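# Pour the ball along gutters into another arm's roofed box

## Task

Get the ball out of the gutter it starts in and into the box that stands at a different arm. The box has a roof and one open side. It must not be moved, raised, rotated or tilted beyond a small amount. The ball may be poured from one gutter into another and from a gutter into the box. If the ball drops more than slightly below the table tops while no robot is carrying it, the task fails. A gutter holds the ball only while its open end is higher than the other end. Holding its handle vertical lets the ball roll out. The arm bases are fixed in metres, with headings in degrees counter-clockwise from +x: arm1 at x=-1.78 y=+0.16 z=+0.86 heading -3; arm2 at x=+0.00 y=+0.16 z=+0.92 heading +89; arm3 at x=+1.78 y=-0.13 z=+0.94 heading +180. At the end, open the grippers and pull the arms away. A result that stays in place only because a robot is holding it does not count.

## Robot and tools

ROBOTS. Three identical i2rt Big YAM arms, arm1, arm2 and arm3, share the work. Each has six revolute joints, a two-finger gripper and a wrist camera. With joints 1 and 6 at zero and the hand level and pointing forward, the wrist camera sits on top of the hand looking toward the fingertips. The hand reaches roughly 1.0 m from the joint-1 axis. The joints move at different speeds, so the hand can sweep a wide arc between two postures. The arms act independently and do not wait for one another.

FRAME. There is one scene frame with its origin on the floor and +z up. The base positions in the task are given in this frame. The hand point is midway between the fingertips. The hand's z axis runs along the fingers, and its y axis is the direction the fingers open and close. No result line prints the base poses.

execute_actions. The argument actions is a list holding either one action or nothing. An action is an object keyed by robot name ("arm1", "arm2", "arm3"). Each robot entry contains only "joints", an object of absolute joint targets by name. The targets are not offsets. All named motions in one action start together. Names, units and allowed ranges:
- joint1_rad -2.879 to 2.879 rad. This is base yaw. Positive is counter-clockwise seen from above, and 0 points the arm along its base heading.
- joint2_rad 0 to 3.141. This is the shoulder. At 0 the upper arm lies roughly level pointing backward, and increasing it lifts the arm up and then forward.
- joint3_rad 0 to 3.019. This is the elbow. At 0 the forearm is folded onto the upper arm, and increasing it opens the elbow.
- joint4_rad -1.692 to 1.57. This is hand pitch, and positive tilts the fingers up.
- joint5_rad -1.57 to 1.57. This is sideways hand swing, and positive goes to the arm's right.
- joint6_rad -2.094 to 2.094. This is hand roll, and positive is clockwise when seen from behind the hand.
- gripper_m 0 to 0.093 m. This is the fingertip gap. Each finger pad squeezes with roughly 50 to 62 N at most.
The completion tolerances are ±0.045, ±0.14, ±0.09, ±0.055, ±0.03, ±0.035 rad and ±0.003 m. An action can last at most 15 s. A joint or arm that you leave out may still be driving toward an earlier target. The optional cameras list picks the images to return: arm1_cam_wrist, arm2_cam_wrist, arm3_cam_wrist, cam_end_1, cam_end_2, cam_gap_1, cam_gap_2, cam_side, cam_top, or "all". Omitting it or passing null returns every camera, and [] returns none. An unknown key, an unknown camera or an out-of-range value rejects the whole call, and nothing moves. An empty actions list only reports state and images.

wait takes seconds, from 0 to 10. It commands nothing new and returns the same things as an empty action.

zoom_image takes camera and region [x0, y0, x1, y1] in that camera's image pixels, with the origin at the top-left. The region can be at most 504x504. It works only on full images from the latest result.

finished_scene takes scene, the number of the scene you are ending. It ends that scene for good and reports success.

RESULTS. Each result gives every robot's state and the images, and a "pictures" line lists the camera order. joint_positions are the measured joint values. Joint torques are the total drive output, in the same joint order. They include offsets, scaling and noise, and are non-zero even in free air. joint_status tells how each commanded motion ended:
- off_target: the joint rested short of its target and may keep pushing.
- contact_stop: the joint stopped on contact and now holds where it is.
- time_out: the joint ran out of time. It may keep its target, or a nearby clipped one, and keep pushing. on_its_own names such joints.
- not_followed: the joint was blocked. A line "joint command not followed" with a cause means the self/inter-arm clearance check blocked the targets. The gripper part of the action still runs. Blocked targets may be retried automatically later.
- limit_stop_at_motor_heat: that arm faulted from heat. Send the target again.
In on_its_own, "held at" is the target a joint holds, not where it actually is. To relieve a pushing joint, command its reported position. A very small change of target may produce no motion. Joints carrying a load sag.

STOPS AND HEAT. If a result reports a stop, the later motion, wait and finish calls in that same reply are skipped. Motors heat while holding loads or pushing, and this continues during your thinking time. Above 85 °C you get a MOTOR HOT warning. At 100 °C an OVER-TEMPERATURE FAULT makes that whole arm and its gripper go limp and drop until it cools.

SAFETY. The arms do not stop on touch and can push hard, so avoid pressing into the table, the box or the gutters. A hard squeeze between two robots ends the run, and a hard collision can too. The clearance check may act late and ignores fingers, gripper housings and wrist cameras. Contact made by an object does not count. Do not bump the box, do not let the ball fall below the tables, and do not knock anything out of the work area. Loose objects may occasionally get a brief push from outside. Drops, slips and slams reduce the result. While you think, the robots keep holding your last command, and the scene keeps running.

CAMERAS. The six room cameras are fixed. The wrist cameras are fisheye, and their poses are derived from joint readings, so they carry larger error. The calibration table uses OpenCV conventions, and T_world_to_cam maps scene coordinates into camera coordinates. The real placement can differ by about 2.3° and 9 mm, and results list any cameras whose numbers change.

ORDER. Look first, then tilt the gutter so the ball rolls toward the next arm. Pour gutter to gutter as needed, then into the box's open side. Finally, open the grippers, move the arms clear, check the images, and call finished_scene.

Each tool is called as a command line: name --argument value for each argument, lists and objects as JSON in quotes; but a table of rows of numbers goes row by row, as --pt "numbers of a row", without its own name.

## Session

execute_actions --actions '[]'

Scene clock: 0.00 s.
Joint torques (N m, as the arm reports them, + toward a larger angle): no reading
Motor temperatures (°C, as the motors report them): arm1=[26 23 25 24 22 25] | arm2=[24 26 24 23 23 25] | arm3=[25 23 24 24 26 25]
arm1.joint_positions: joint1_rad=+0.767 joint2_rad=+0.390 joint3_rad=+1.356 joint4_rad=-1.495 joint5_rad=+0.051 joint6_rad=-0.444 gripper_m=+0.095
arm1.joint_status: not commanded
arm1.hand: x=-1.6783 y=+0.2323 z=+1.3896 quat_wxyz=(-0.496, +0.464, -0.732, -0.045) (m; scene frame)
arm2.joint_positions: joint1_rad=-0.180 joint2_rad=+0.285 joint3_rad=+1.413 joint4_rad=-1.613 joint5_rad=-0.079 joint6_rad=-0.748 gripper_m=+0.094
arm2.joint_status: not commanded
arm2.hand: x=-0.0009 y=+0.2227 z=+1.4529 quat_wxyz=(-0.480, +0.757, -0.400, -0.191) (m; scene frame)
arm3.joint_positions: joint1_rad=-0.842 joint2_rad=+0.468 joint3_rad=+1.512 joint4_rad=-1.540 joint5_rad=+0.053 joint6_rad=-0.402 gripper_m=+0.095
arm3.joint_status: not commanded
arm3.hand: x=+1.6989 y=-0.0301 z=+1.5146 quat_wxyz=(-0.320, +0.837, -0.201, -0.397) (m; scene frame)
pictures: arm1_cam_wrist, arm2_cam_wrist, arm3_cam_wrist, cam_end_1, cam_end_2, cam_gap_1, cam_gap_2, cam_side, cam_top
Images, in order (width x height): arm1_cam_wrist 616x616, arm2_cam_wrist 616x616, arm3_cam_wrist 616x616, cam_end_1 672x504, cam_end_2 672x504, cam_gap_1 672x504, cam_gap_2 672x504, cam_side 672x504, cam_top 672x504.

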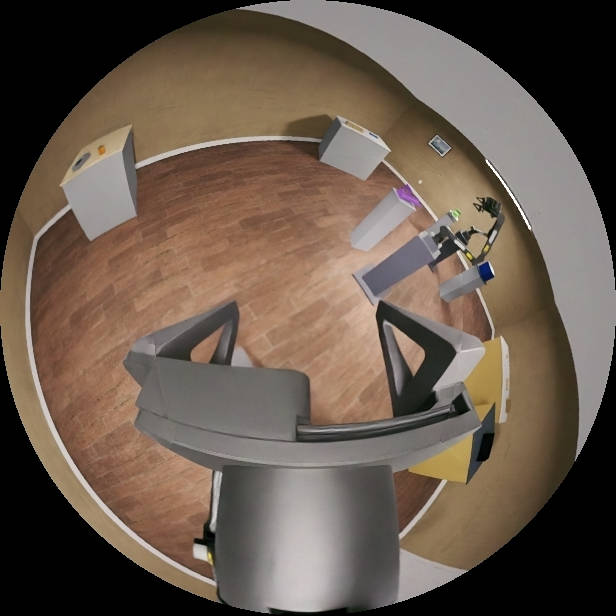

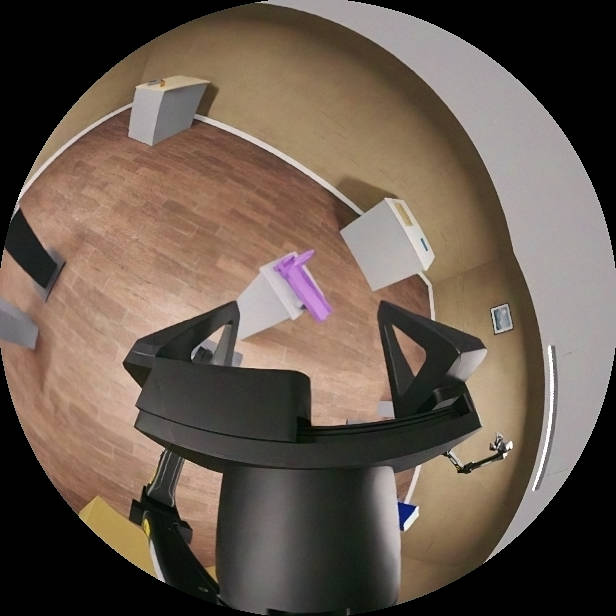

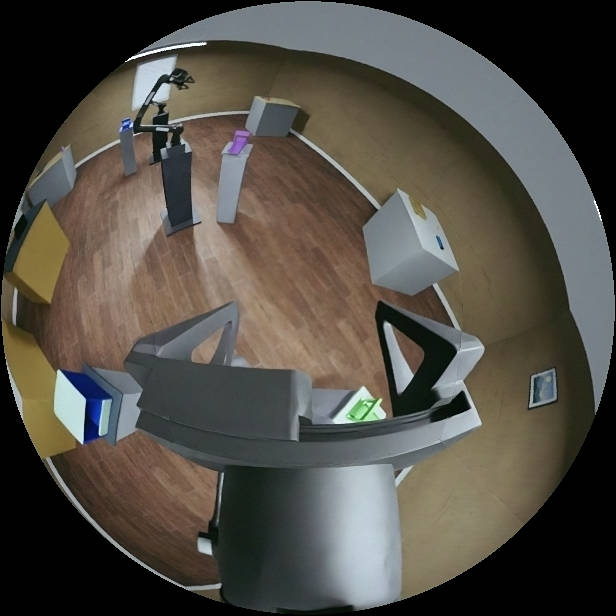

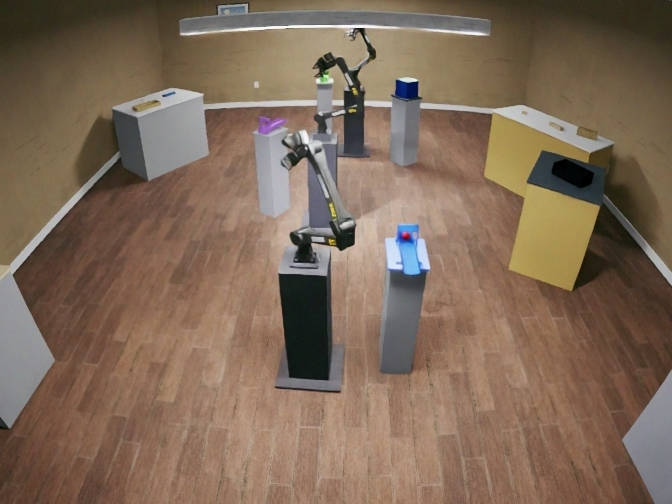

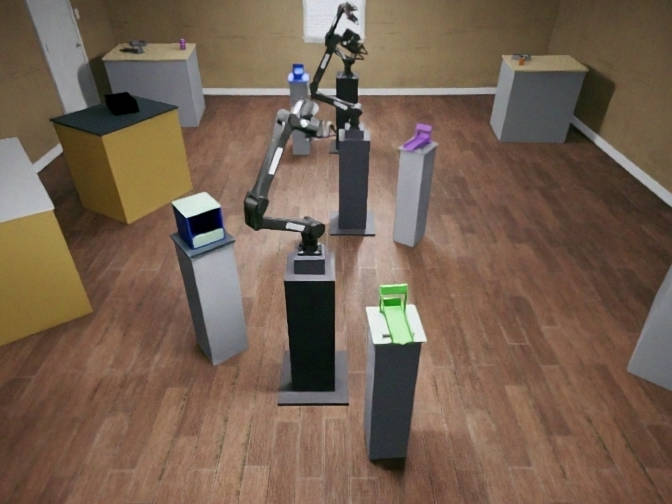

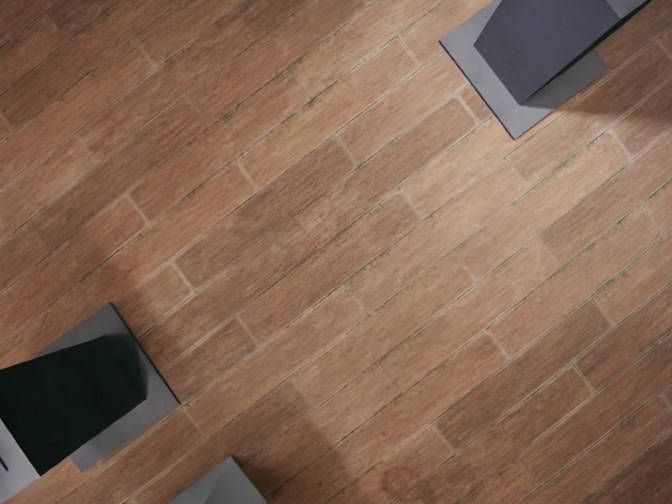

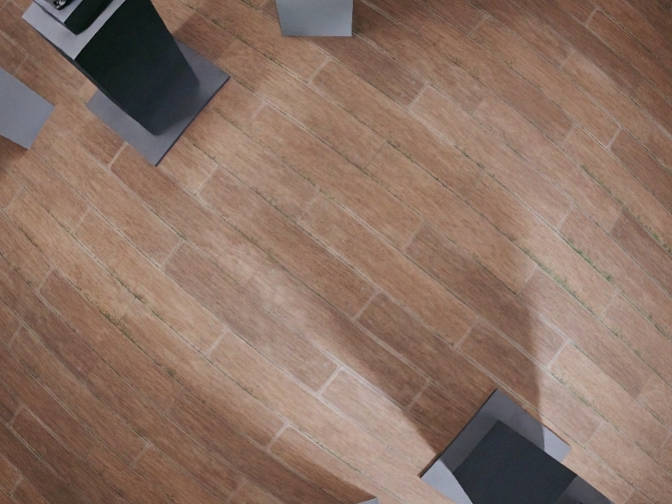

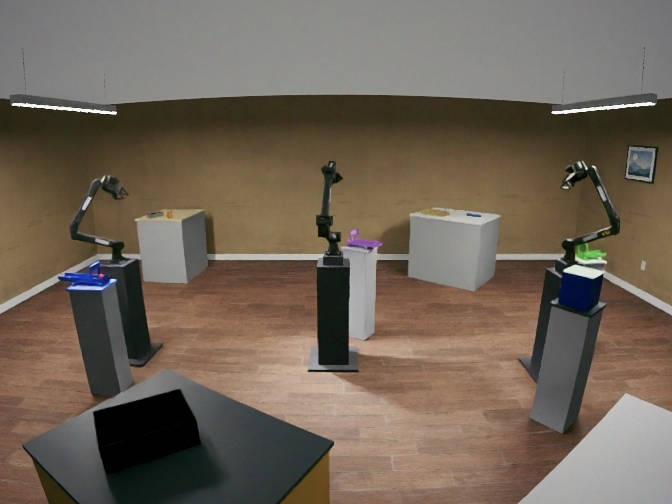

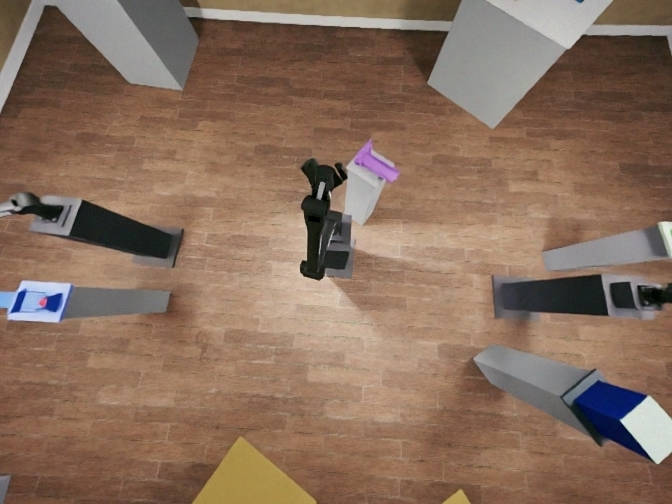

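zoom_image --camera "cam_end_1" --region '[360, 200, 460, 300]'

zoom_image --camera "cam_end_2" --region '[150, 170, 450, 370]'

zoom_image --camera "cam_top" --region '[290, 120, 430, 290]'

zoom_image --camera "cam_side" --region '[40, 160, 200, 320]'

zoom_image --camera "cam_side" --region '[510, 150, 670, 330]'

Region (360, 200, 460, 300) of cam_end_1's 672x504 image, scaled by 5.040, with more detail than that image has.

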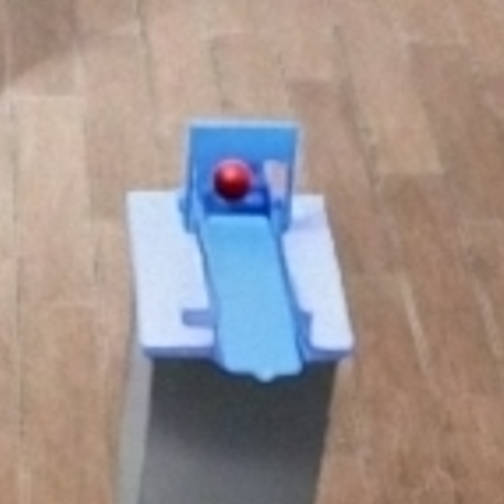

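Region (150, 170, 450, 370) of cam_end_2's 672x504 image, scaled by 1.680, with more detail than that image has.

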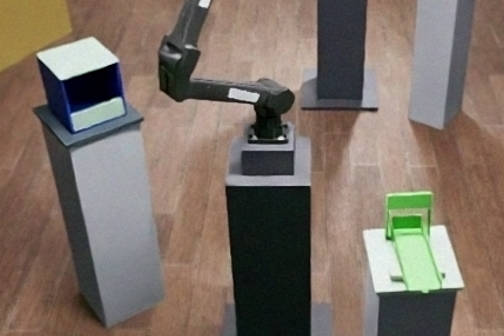

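Region (290, 120, 430, 290) of cam_top's 672x504 image, scaled by 2.965, with more detail than that image has; it fills the left 415 columns of this view, and the rest is white.

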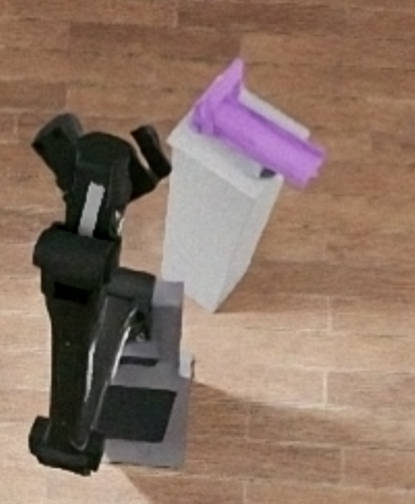

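Region (40, 160, 200, 320) of cam_side's 672x504 image, scaled by 3.150, with more detail than that image has.

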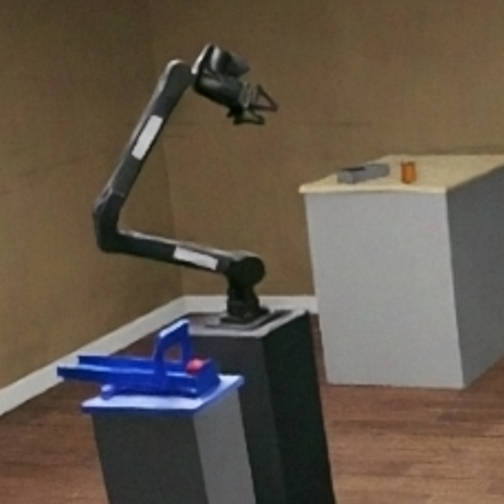

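Region (510, 150, 670, 330) of cam_side's 672x504 image, scaled by 2.800, with more detail than that image has.

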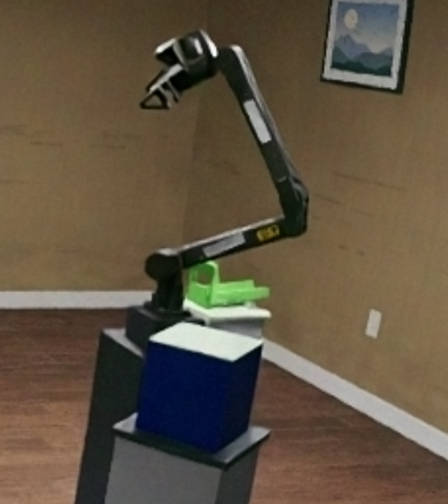

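execute_actions --actions '[{"arm1":{"joints":{"joint1_rad":-1.26,"joint2_rad":1.2,"joint3_rad":1.2,"joint4_rad":-1.0,"joint5_rad":0,"joint6_rad":0}},"arm2":{"joints":{"joint1_rad":-0.28,"joint2_rad":1.1,"joint3_rad":1.2,"joint4_rad":-1.1,"joint5_rad":0,"joint6_rad":0}},"arm3":{"joints":{"joint1_rad":-2.3,"joint2_rad":1.3,"joint3_rad":1.2,"joint4_rad":-0.9,"joint5_rad":0,"joint6_rad":0}}}]' --cameras '["arm1_cam_wrist","arm2_cam_wrist","arm3_cam_wrist","cam_side","cam_top"]'

Scene clock: 84.70 s.
Joint torques (N m, as the arm reports them, + toward a larger angle): arm1=[ -0.53 -11.54   8.2    1.45  -0.01  -0.08] | arm2=[ 1.55 -7.27 12.33  2.17  0.    0.06] | arm3=[ -0.6  -12.97   9.48   1.57   0.05   0.18]
Motor temperatures (°C, as the motors report them): arm1=[26 24 32 24 22 25] | arm2=[24 27 27 23 23 25] | arm3=[25 24 29 24 26 25]
arm1.joint_positions: joint1_rad=-1.262 joint2_rad=+1.215 joint3_rad=+1.203 joint4_rad=-1.014 joint5_rad=+0.000 joint6_rad=-0.008 gripper_m=+0.095
arm1.joint_status: all done
arm1.hand: x=-1.6626 y=-0.2917 z=+1.1561 quat_wxyz=(-0.212, -0.585, -0.765, +0.165) (m; scene frame)
arm2.joint_positions: joint1_rad=-0.278 joint2_rad=+1.102 joint3_rad=+1.191 joint4_rad=-1.121 joint5_rad=-0.002 joint6_rad=-0.008 gripper_m=+0.094
arm2.joint_status: all done
arm2.hand: x=+0.1223 y=+0.5625 z=+1.2409 quat_wxyz=(-0.213, +0.577, -0.772, -0.158) (m; scene frame)
arm3.joint_positions: joint1_rad=-2.299 joint2_rad=+1.315 joint3_rad=+1.186 joint4_rad=-0.913 joint5_rad=+0.000 joint6_rad=-0.011 gripper_m=+0.095
arm3.joint_status: all done
arm3.hand: x=+2.1084 y=+0.2391 z=+1.1975 quat_wxyz=(-0.245, +0.398, -0.878, -0.103) (m; scene frame)
pictures: arm1_cam_wrist, arm2_cam_wrist, arm3_cam_wrist, cam_side, cam_top
camera_calibration (this result's frames):
arm1_cam_wrist: T_world_to_cam=[[-0.96553, -0.259873, 0.0147322, -1.70004], [-0.258382, 0.963757, 0.0664145, -0.218358], [-0.0314576, 0.0603186, -0.997683, 1.24739], [0, 0, 0, 1]] pos_world=[-1.65862, -0.306591, 1.28405]
arm2_cam_wrist: T_world_to_cam=[[0.960605, -0.277795, -0.00830553, 0.0495618], [-0.276355, -0.957938, 0.0773426, 0.483929], [-0.0294416, -0.0720004, -0.99697, 1.4062], [0, 0, 0, 1]] pos_world=[0.127528, 0.578589, 1.36492]
arm3_cam_wrist: T_world_to_cam=[[0.742815, -0.669489, 0.00340815, -1.4097], [-0.667511, -0.74021, 0.0807364, 1.49523], [-0.0515294, -0.0622471, -0.99673, 1.43861], [0, 0, 0, 1]] pos_world=[2.11936, 0.25255, 1.31799]
Images, in order (width x height): arm1_cam_wrist 616x616, arm2_cam_wrist 616x616, arm3_cam_wrist 616x616, cam_side 672x504, cam_top 672x504.

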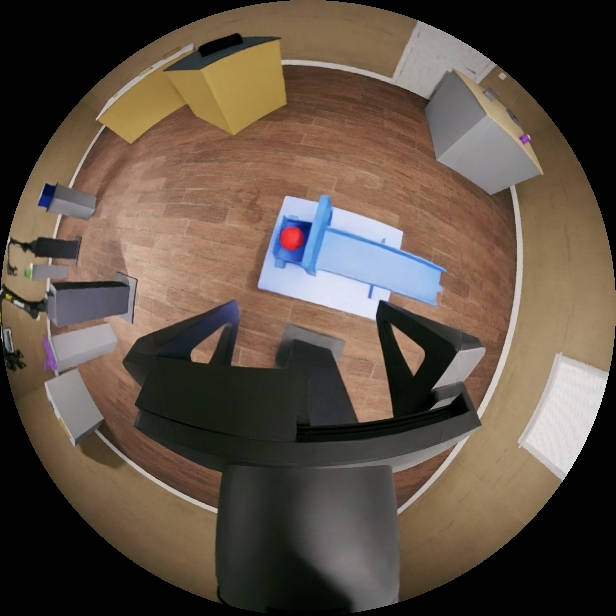

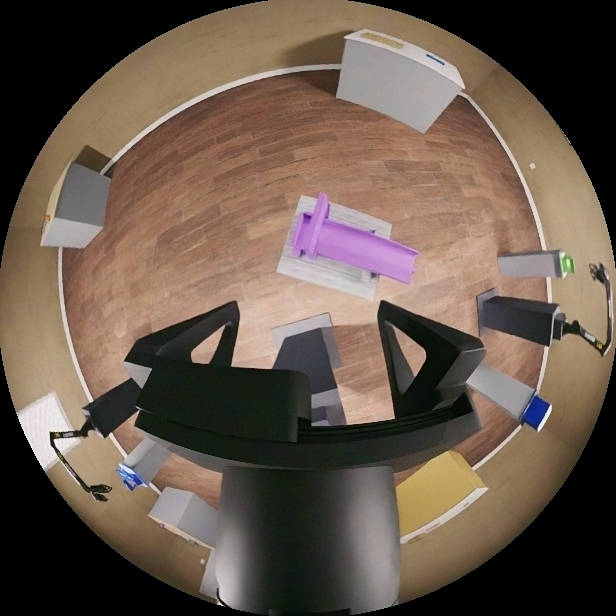

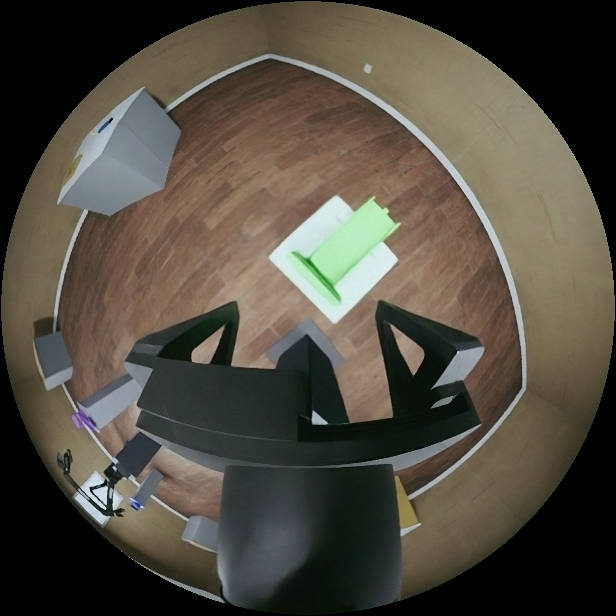

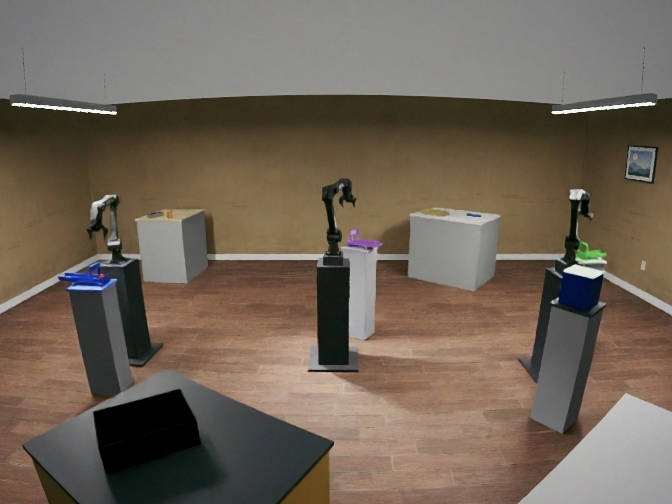

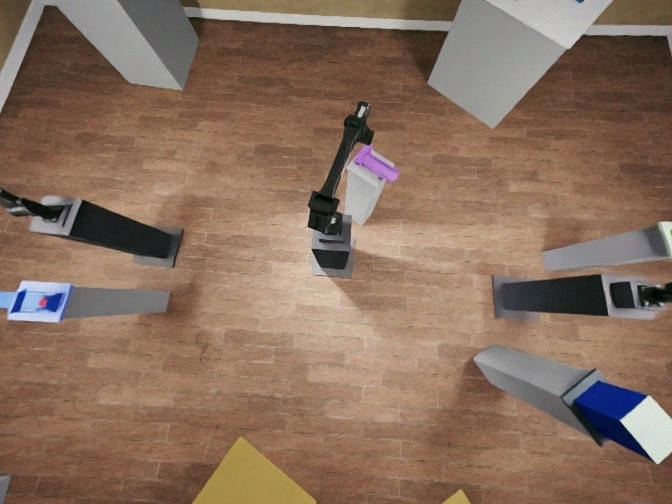

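execute_actions --actions '[{"arm1":{"joints":{"joint4_rad":-0.2}},"arm2":{"joints":{"joint3_rad":1.9}},"arm3":{"joints":{"joint2_rad":0.6}}}]' --cameras '[]'

Scene clock: 143.87 s.
Joint torques (N m, as the arm reports them, + toward a larger angle): arm1=[ -0.61 -12.18   8.71   2.41  -0.02  -0.08] | arm2=[ 1.51 -3.85 11.87  2.58 -0.01  0.05] | arm3=[-0.2   2.07  8.93  2.02  0.07  0.12]
Motor temperatures (°C, as the motors report them): arm1=[26 26 36 24 22 25] | arm2=[24 27 33 24 23 25] | arm3=[25 26 34 24 26 25]
arm1.joint_positions: joint1_rad=-1.262 joint2_rad=+1.214 joint3_rad=+1.203 joint4_rad=-0.225 joint5_rad=+0.000 joint6_rad=-0.008 gripper_m=+0.095
arm1.joint_status: all done
arm1.hand: x=-1.6343 y=-0.3992 z=+1.3094 quat_wxyz=(-0.489, -0.477, -0.624, +0.380) (m; scene frame)
arm2.joint_positions: joint1_rad=-0.278 joint2_rad=+1.088 joint3_rad=+1.874 joint4_rad=-1.115 joint5_rad=-0.002 joint6_rad=-0.008 gripper_m=+0.094
arm2.joint_status: all done
arm2.hand: x=+0.1201 y=+0.5548 z=+1.6072 quat_wxyz=(-0.467, +0.488, -0.652, -0.345) (m; scene frame)
arm3.joint_positions: joint1_rad=-2.299 joint2_rad=+0.597 joint3_rad=+1.186 joint4_rad=-0.913 joint5_rad=+0.000 joint6_rad=-0.011 gripper_m=+0.095
arm3.joint_status: all done
arm3.hand: x=+1.9729 y=+0.0923 z=+1.4765 quat_wxyz=(-0.540, +0.335, -0.736, -0.233) (m; scene frame)
pictures: none
No camera images: the call's "cameras" was empty. Leave "cameras" out to get every camera's image.

zoom_image --camera "arm1_cam_wrist" --region '[240, 170, 460, 330]'

zoom_image --camera "arm2_cam_wrist" --region '[240, 170, 460, 330]'

zoom_image --camera "arm3_cam_wrist" --region '[240, 170, 460, 330]'

Region (240, 170, 460, 330) of arm1_cam_wrist's 616x616 image, scaled by 2.291, with more detail than that image has; it fills the top 367 rows of this view, and the rest is white.

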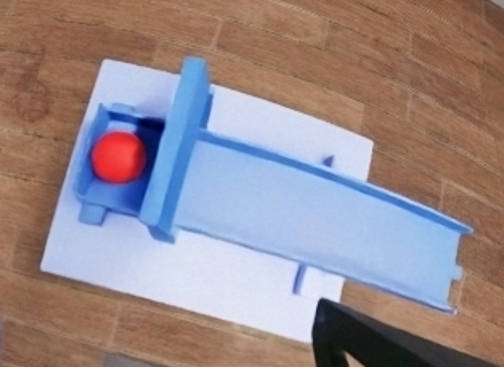

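Region (240, 170, 460, 330) of arm2_cam_wrist's 616x616 image, scaled by 2.291, with more detail than that image has; it fills the top 367 rows of this view, and the rest is white.

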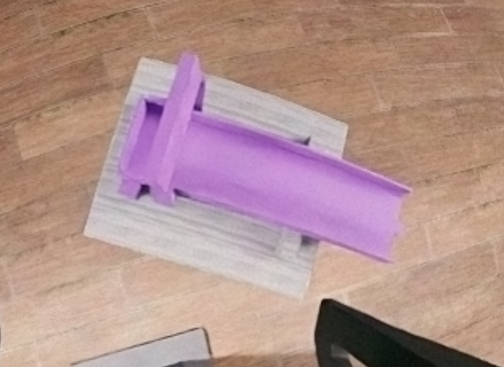

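Region (240, 170, 460, 330) of arm3_cam_wrist's 616x616 image, scaled by 2.291, with more detail than that image has; it fills the top 367 rows of this view, and the rest is white.

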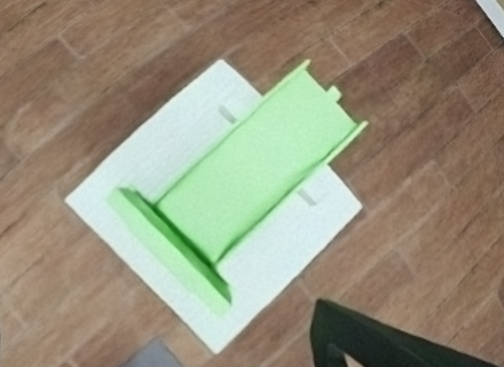

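zoom_image --camera "cam_side" --region '[50, 250, 130, 300]'

zoom_image --camera "cam_side" --region '[326, 215, 406, 265]'

zoom_image --camera "cam_side" --region '[540, 230, 640, 320]'

Region (50, 250, 130, 300) of cam_side's 672x504 image, scaled by 6.300, with more detail than that image has; it fills the top 315 rows of this view, and the rest is white.

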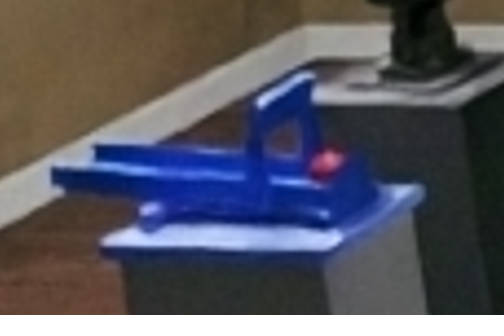

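Region (326, 215, 406, 265) of cam_side's 672x504 image, scaled by 6.300, with more detail than that image has; it fills the top 315 rows of this view, and the rest is white.

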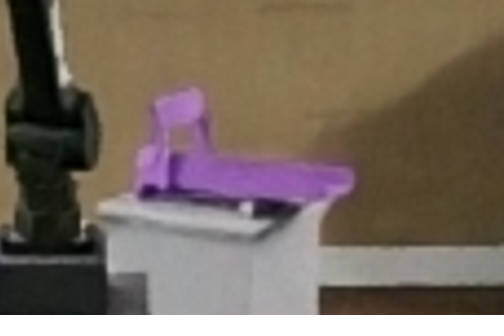

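Region (540, 230, 640, 320) of cam_side's 672x504 image, scaled by 5.040, with more detail than that image has; it fills the top 454 rows of this view, and the rest is white.

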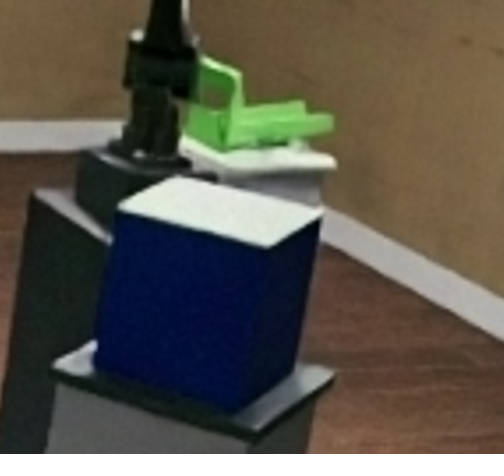

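execute_actions --actions '[{"arm1":{"joints":{"joint1_rad":-1.291,"joint2_rad":1.82,"joint3_rad":1.878,"joint4_rad":-1.628,"joint5_rad":0,"joint6_rad":0.227}},"arm2":{"joints":{"joint1_rad":-0.304,"joint2_rad":1.79,"joint3_rad":1.73,"joint4_rad":-1.511,"joint5_rad":0,"joint6_rad":0.185}},"arm3":{"joints":{"joint1_rad":-2.325,"joint2_rad":1.752,"joint3_rad":1.572,"joint4_rad":-1.391,"joint5_rad":0,"joint6_rad":-0.72}}}]' --cameras '["arm1_cam_wrist","arm2_cam_wrist","arm3_cam_wrist","cam_side","cam_end_1","cam_end_2"]'

Scene clock: 265.63 s.
Joint torques (N m, as the arm reports them, + toward a larger angle): arm1=[ -1.27 -21.57  11.78  -0.44   0.    -0.06] | arm2=[  1.24 -17.76  12.79  -0.21   0.     0.05] | arm3=[ -1.17 -20.09   9.1   -0.06   0.    -0.07]
Motor temperatures (°C, as the motors report them): arm1=[26 27 41 25 22 25] | arm2=[24 27 35 24 23 25] | arm3=[25 24 36 24 26 25]
arm1.joint_positions: joint1_rad=-1.285 joint2_rad=+1.834 joint3_rad=+1.821 joint4_rad=-1.615 joint5_rad=+0.000 joint6_rad=+0.218 gripper_m=+0.095
arm1.joint_status: all done
arm1.hand: x=-1.6518 y=-0.3825 z=+1.0900 quat_wxyz=(+0.024, -0.701, -0.713, -0.015) (m; scene frame)
arm2.joint_positions: joint1_rad=-0.297 joint2_rad=+1.799 joint3_rad=+1.705 joint4_rad=-1.496 joint5_rad=-0.002 joint6_rad=+0.177 gripper_m=+0.094
arm2.joint_status: all done
arm2.hand: x=+0.1704 y=+0.6845 z=+1.1211 quat_wxyz=(+0.009, +0.514, -0.858, +0.006) (m; scene frame)
arm3.joint_positions: joint1_rad=-2.313 joint2_rad=+1.771 joint3_rad=+1.553 joint4_rad=-1.382 joint5_rad=+0.000 joint6_rad=-0.708 gripper_m=+0.095
arm3.joint_status: all done
arm3.hand: x=+2.1386 y=+0.2600 z=+1.1050 quat_wxyz=(+0.009, +0.693, -0.721, +0.005) (m; scene frame)
pictures: arm1_cam_wrist, arm2_cam_wrist, arm3_cam_wrist, cam_end_1, cam_end_2, cam_side
camera_calibration (this result's frames):
arm1_cam_wrist: T_world_to_cam=[[-0.999517, -0.0222058, 0.0217243, -1.68509], [-0.00401148, 0.785719, 0.61857, -0.373431], [-0.0308051, 0.618184, -0.785429, 1.1704], [0, 0, 0, 1]] pos_world=[-1.64972, -0.467533, 1.18687]
arm2_cam_wrist: T_world_to_cam=[[0.88122, -0.472596, -0.010177, 0.185192], [-0.374882, -0.711809, 0.593963, -0.10751], [-0.287948, -0.519597, -0.804428, 1.43155], [0, 0, 0, 1]] pos_world=[0.208713, 0.754821, 1.21732]
arm3_cam_wrist: T_world_to_cam=[[0.998478, -0.0541416, -0.0105446, -2.10918], [-0.0371676, -0.801645, 0.596644, -0.36375], [-0.0407563, -0.595344, -0.802437, 1.25016], [0, 0, 0, 1]] pos_world=[2.1434, 0.338484, 1.19797]
Images, in order (width x height): arm1_cam_wrist 616x616, arm2_cam_wrist 616x616, arm3_cam_wrist 616x616, cam_end_1 672x504, cam_end_2 672x504, cam_side 672x504.

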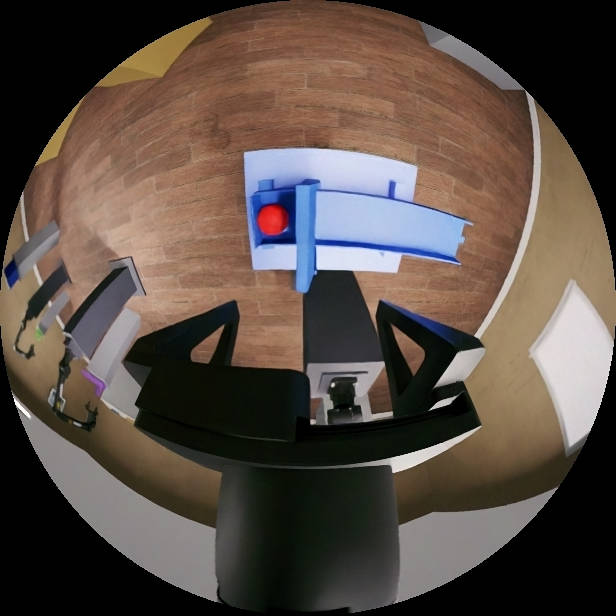

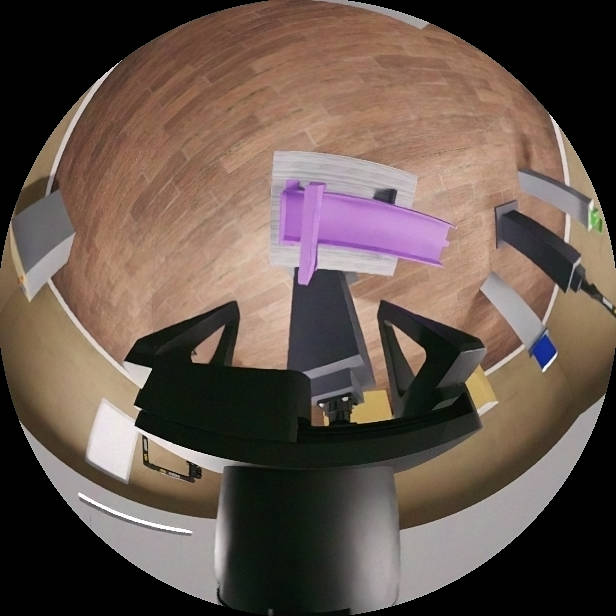

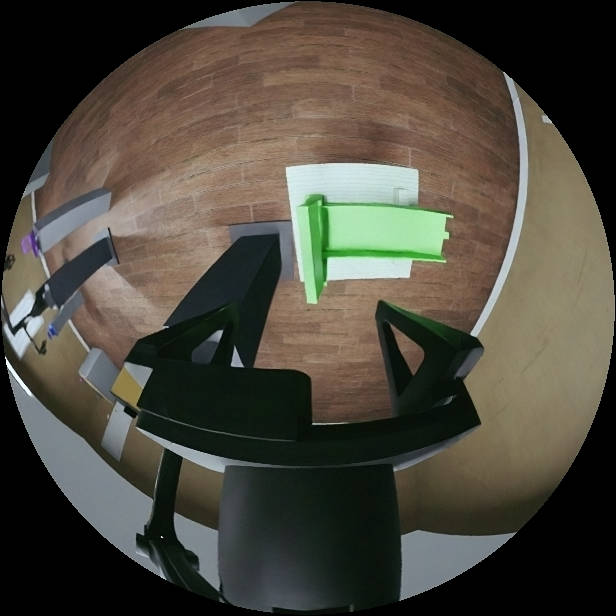

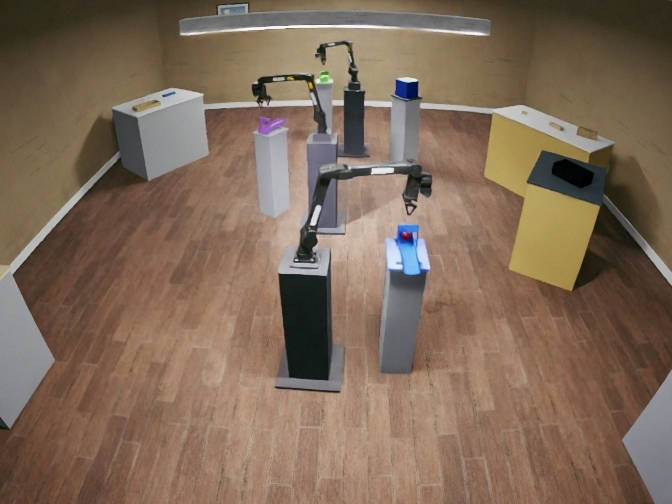

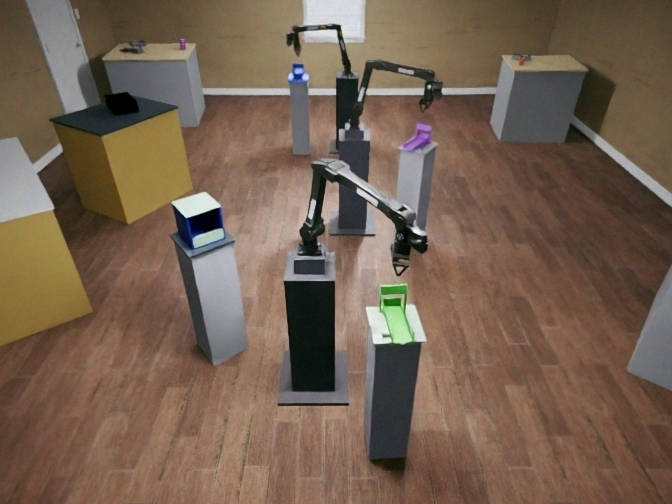

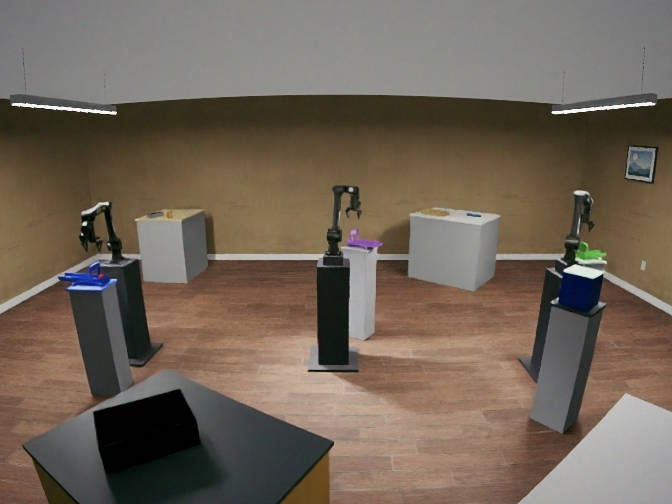

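zoom_image --camera "arm1_cam_wrist" --region '[230, 140, 490, 310]'

zoom_image --camera "arm2_cam_wrist" --region '[230, 140, 490, 310]'

zoom_image --camera "arm3_cam_wrist" --region '[230, 140, 490, 310]'

Region (230, 140, 490, 310) of arm1_cam_wrist's 616x616 image, scaled by 1.938, with more detail than that image has; it fills the top 330 rows of this view, and the rest is white.

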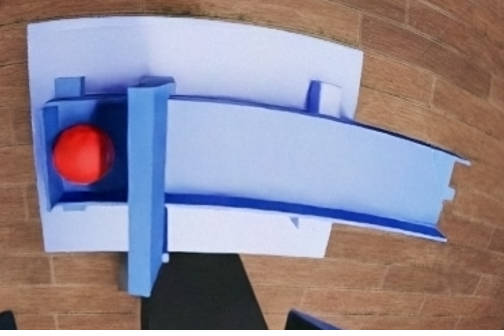

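Region (230, 140, 490, 310) of arm2_cam_wrist's 616x616 image, scaled by 1.938, with more detail than that image has; it fills the top 330 rows of this view, and the rest is white.

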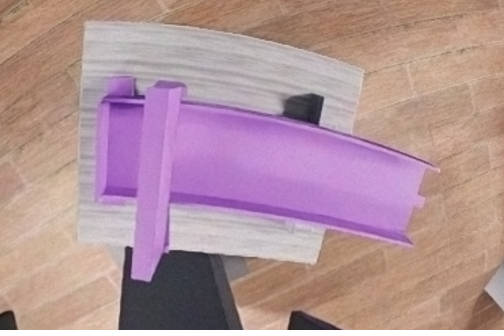

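Region (230, 140, 490, 310) of arm3_cam_wrist's 616x616 image, scaled by 1.938, with more detail than that image has; it fills the top 330 rows of this view, and the rest is white.

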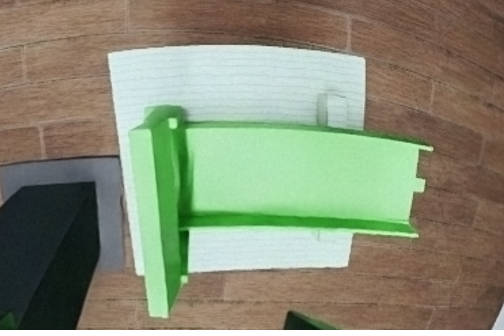

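execute_actions --actions '[{"arm1":{"joints":{"joint1_rad":-1.232,"joint2_rad":1.885,"joint3_rad":1.81,"joint4_rad":-1.525,"joint5_rad":0.192,"joint6_rad":0.29,"gripper_m":0.07}},"arm2":{"joints":{"joint1_rad":-0.24,"joint2_rad":1.888,"joint3_rad":1.67,"joint4_rad":-1.40,"joint5_rad":0.19,"joint6_rad":0.33,"gripper_m":0.07}},"arm3":{"joints":{"joint1_rad":-2.26,"joint2_rad":1.725,"joint3_rad":1.33,"joint4_rad":-1.015,"joint5_rad":0.155,"joint6_rad":-0.69,"gripper_m":0.07}}}]' --cameras '["arm1_cam_wrist","arm2_cam_wrist","arm3_cam_wrist","cam_side"]'

Scene clock: 347.83 s.
Joint torques (N m, as the arm reports them, + toward a larger angle): arm1=[ -0.97 -19.96   6.93   0.56   0.27  -0.05] | arm2=[  0.86 -18.97  10.5    0.9    0.13   0.05] | arm3=[  0.01 -17.1    8.29   1.05   0.23   0.19]
Motor temperatures (°C, as the motors report them): arm1=[26 32 52 24 22 25] | arm2=[24 32 38 23 23 25] | arm3=[25 30 37 24 26 25]
arm1.joint_positions: joint1_rad=-1.230 joint2_rad=+1.877 joint3_rad=+1.821 joint4_rad=-1.539 joint5_rad=+0.190 joint6_rad=+0.281 gripper_m=+0.070
arm1.joint_status: all done
arm1.hand: x=-1.6471 y=-0.4055 z=+1.0687 quat_wxyz=(+0.056, -0.700, -0.708, +0.077) (m; scene frame)
arm2.joint_positions: joint1_rad=-0.235 joint2_rad=+1.886 joint3_rad=+1.664 joint4_rad=-1.415 joint5_rad=+0.188 joint6_rad=+0.322 gripper_m=+0.070
arm2.joint_status: all done
arm2.hand: x=+0.1716 y=+0.6966 z=+1.0616 quat_wxyz=(-0.045, +0.478, -0.872, +0.089) (m; scene frame)
arm3.joint_positions: joint1_rad=-2.262 joint2_rad=+1.724 joint3_rad=+1.321 joint4_rad=-1.028 joint5_rad=+0.152 joint6_rad=-0.702 gripper_m=+0.070
arm3.joint_status: all done
arm3.hand: x=+2.1405 y=+0.2635 z=+1.0485 quat_wxyz=(-0.081, +0.701, -0.705, +0.073) (m; scene frame)
pictures: arm1_cam_wrist, arm2_cam_wrist, arm3_cam_wrist, cam_side
camera_calibration (this result's frames):
arm1_cam_wrist: T_world_to_cam=[[-0.980237, -0.0120793, 0.19746, -1.83235], [0.0984191, 0.836071, 0.539721, -0.0688392], [-0.17161, 0.548488, -0.818359, 0.942989], [0, 0, 0, 1]] pos_world=[-1.62754, -0.481798, 1.17067]
arm2_cam_wrist: T_world_to_cam=[[0.82875, -0.52755, 0.186719, 0.0275195], [-0.528393, -0.62777, 0.571582, -0.0716311], [-0.184321, -0.572359, -0.799018, 1.4035], [0, 0, 0, 1]] pos_world=[0.198038, 0.772856, 1.15723]
arm3_cam_wrist: T_world_to_cam=[[0.976958, -0.0204364, 0.212452, -2.30813], [-0.137889, -0.820219, 0.555183, -0.063206], [0.162911, -0.571685, -0.804137, 0.766604], [0, 0, 0, 1]] pos_world=[2.12135, 0.339243, 1.14191]
Images, in order (width x height): arm1_cam_wrist 616x616, arm2_cam_wrist 616x616, arm3_cam_wrist 616x616, cam_side 672x504.

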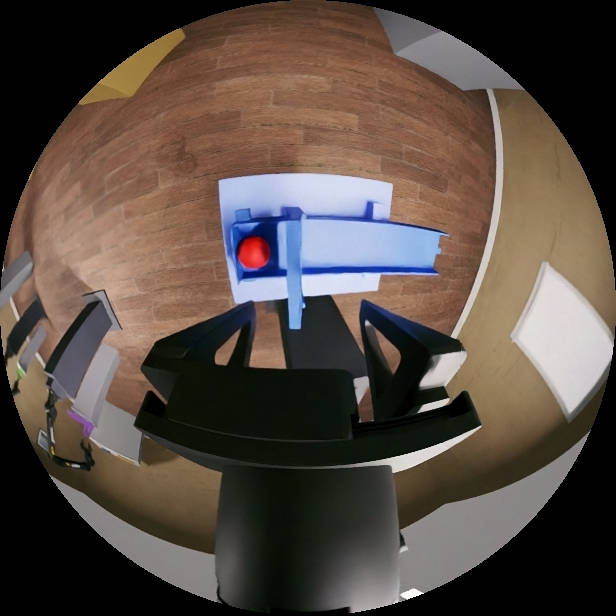

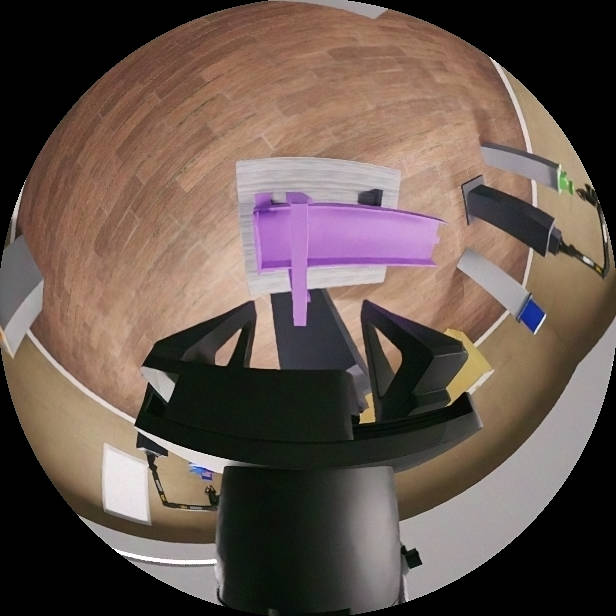

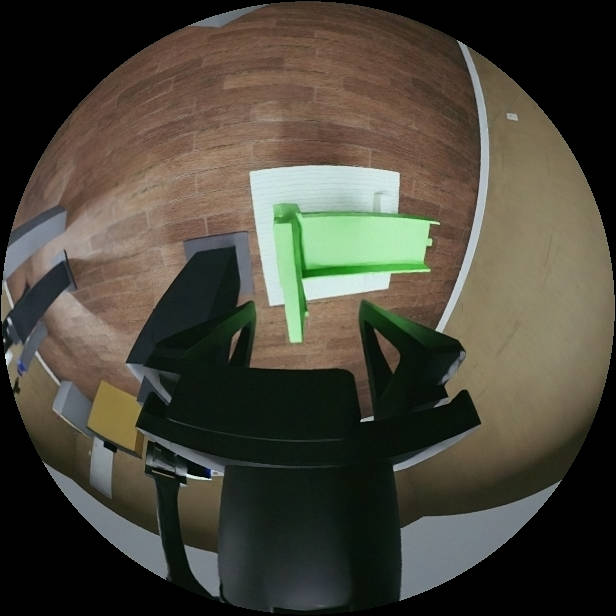

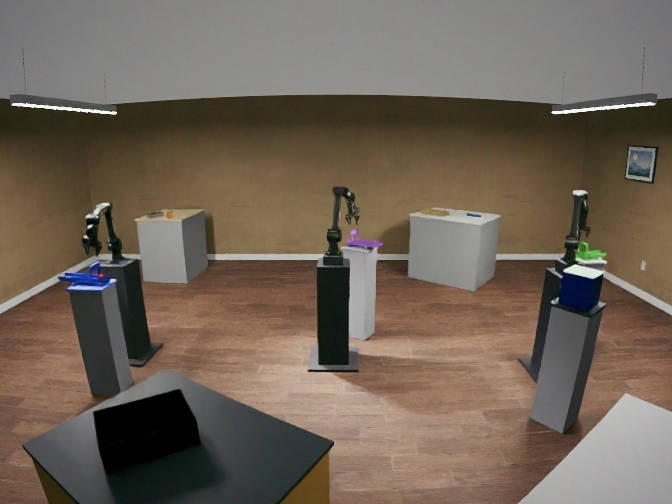

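zoom_image --camera "arm3_cam_wrist" --region '[240, 190, 400, 350]'

Region (240, 190, 400, 350) of arm3_cam_wrist's 616x616 image, scaled by 3.150, with more detail than that image has.

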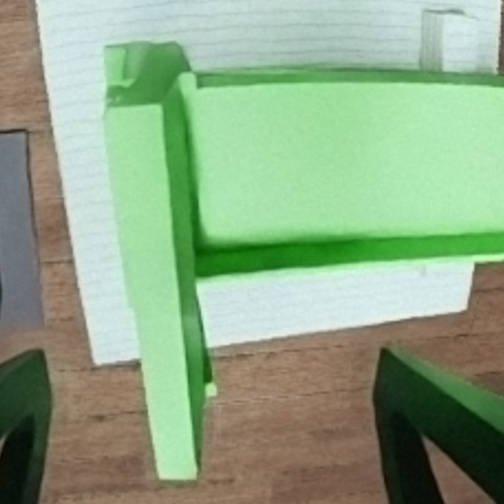

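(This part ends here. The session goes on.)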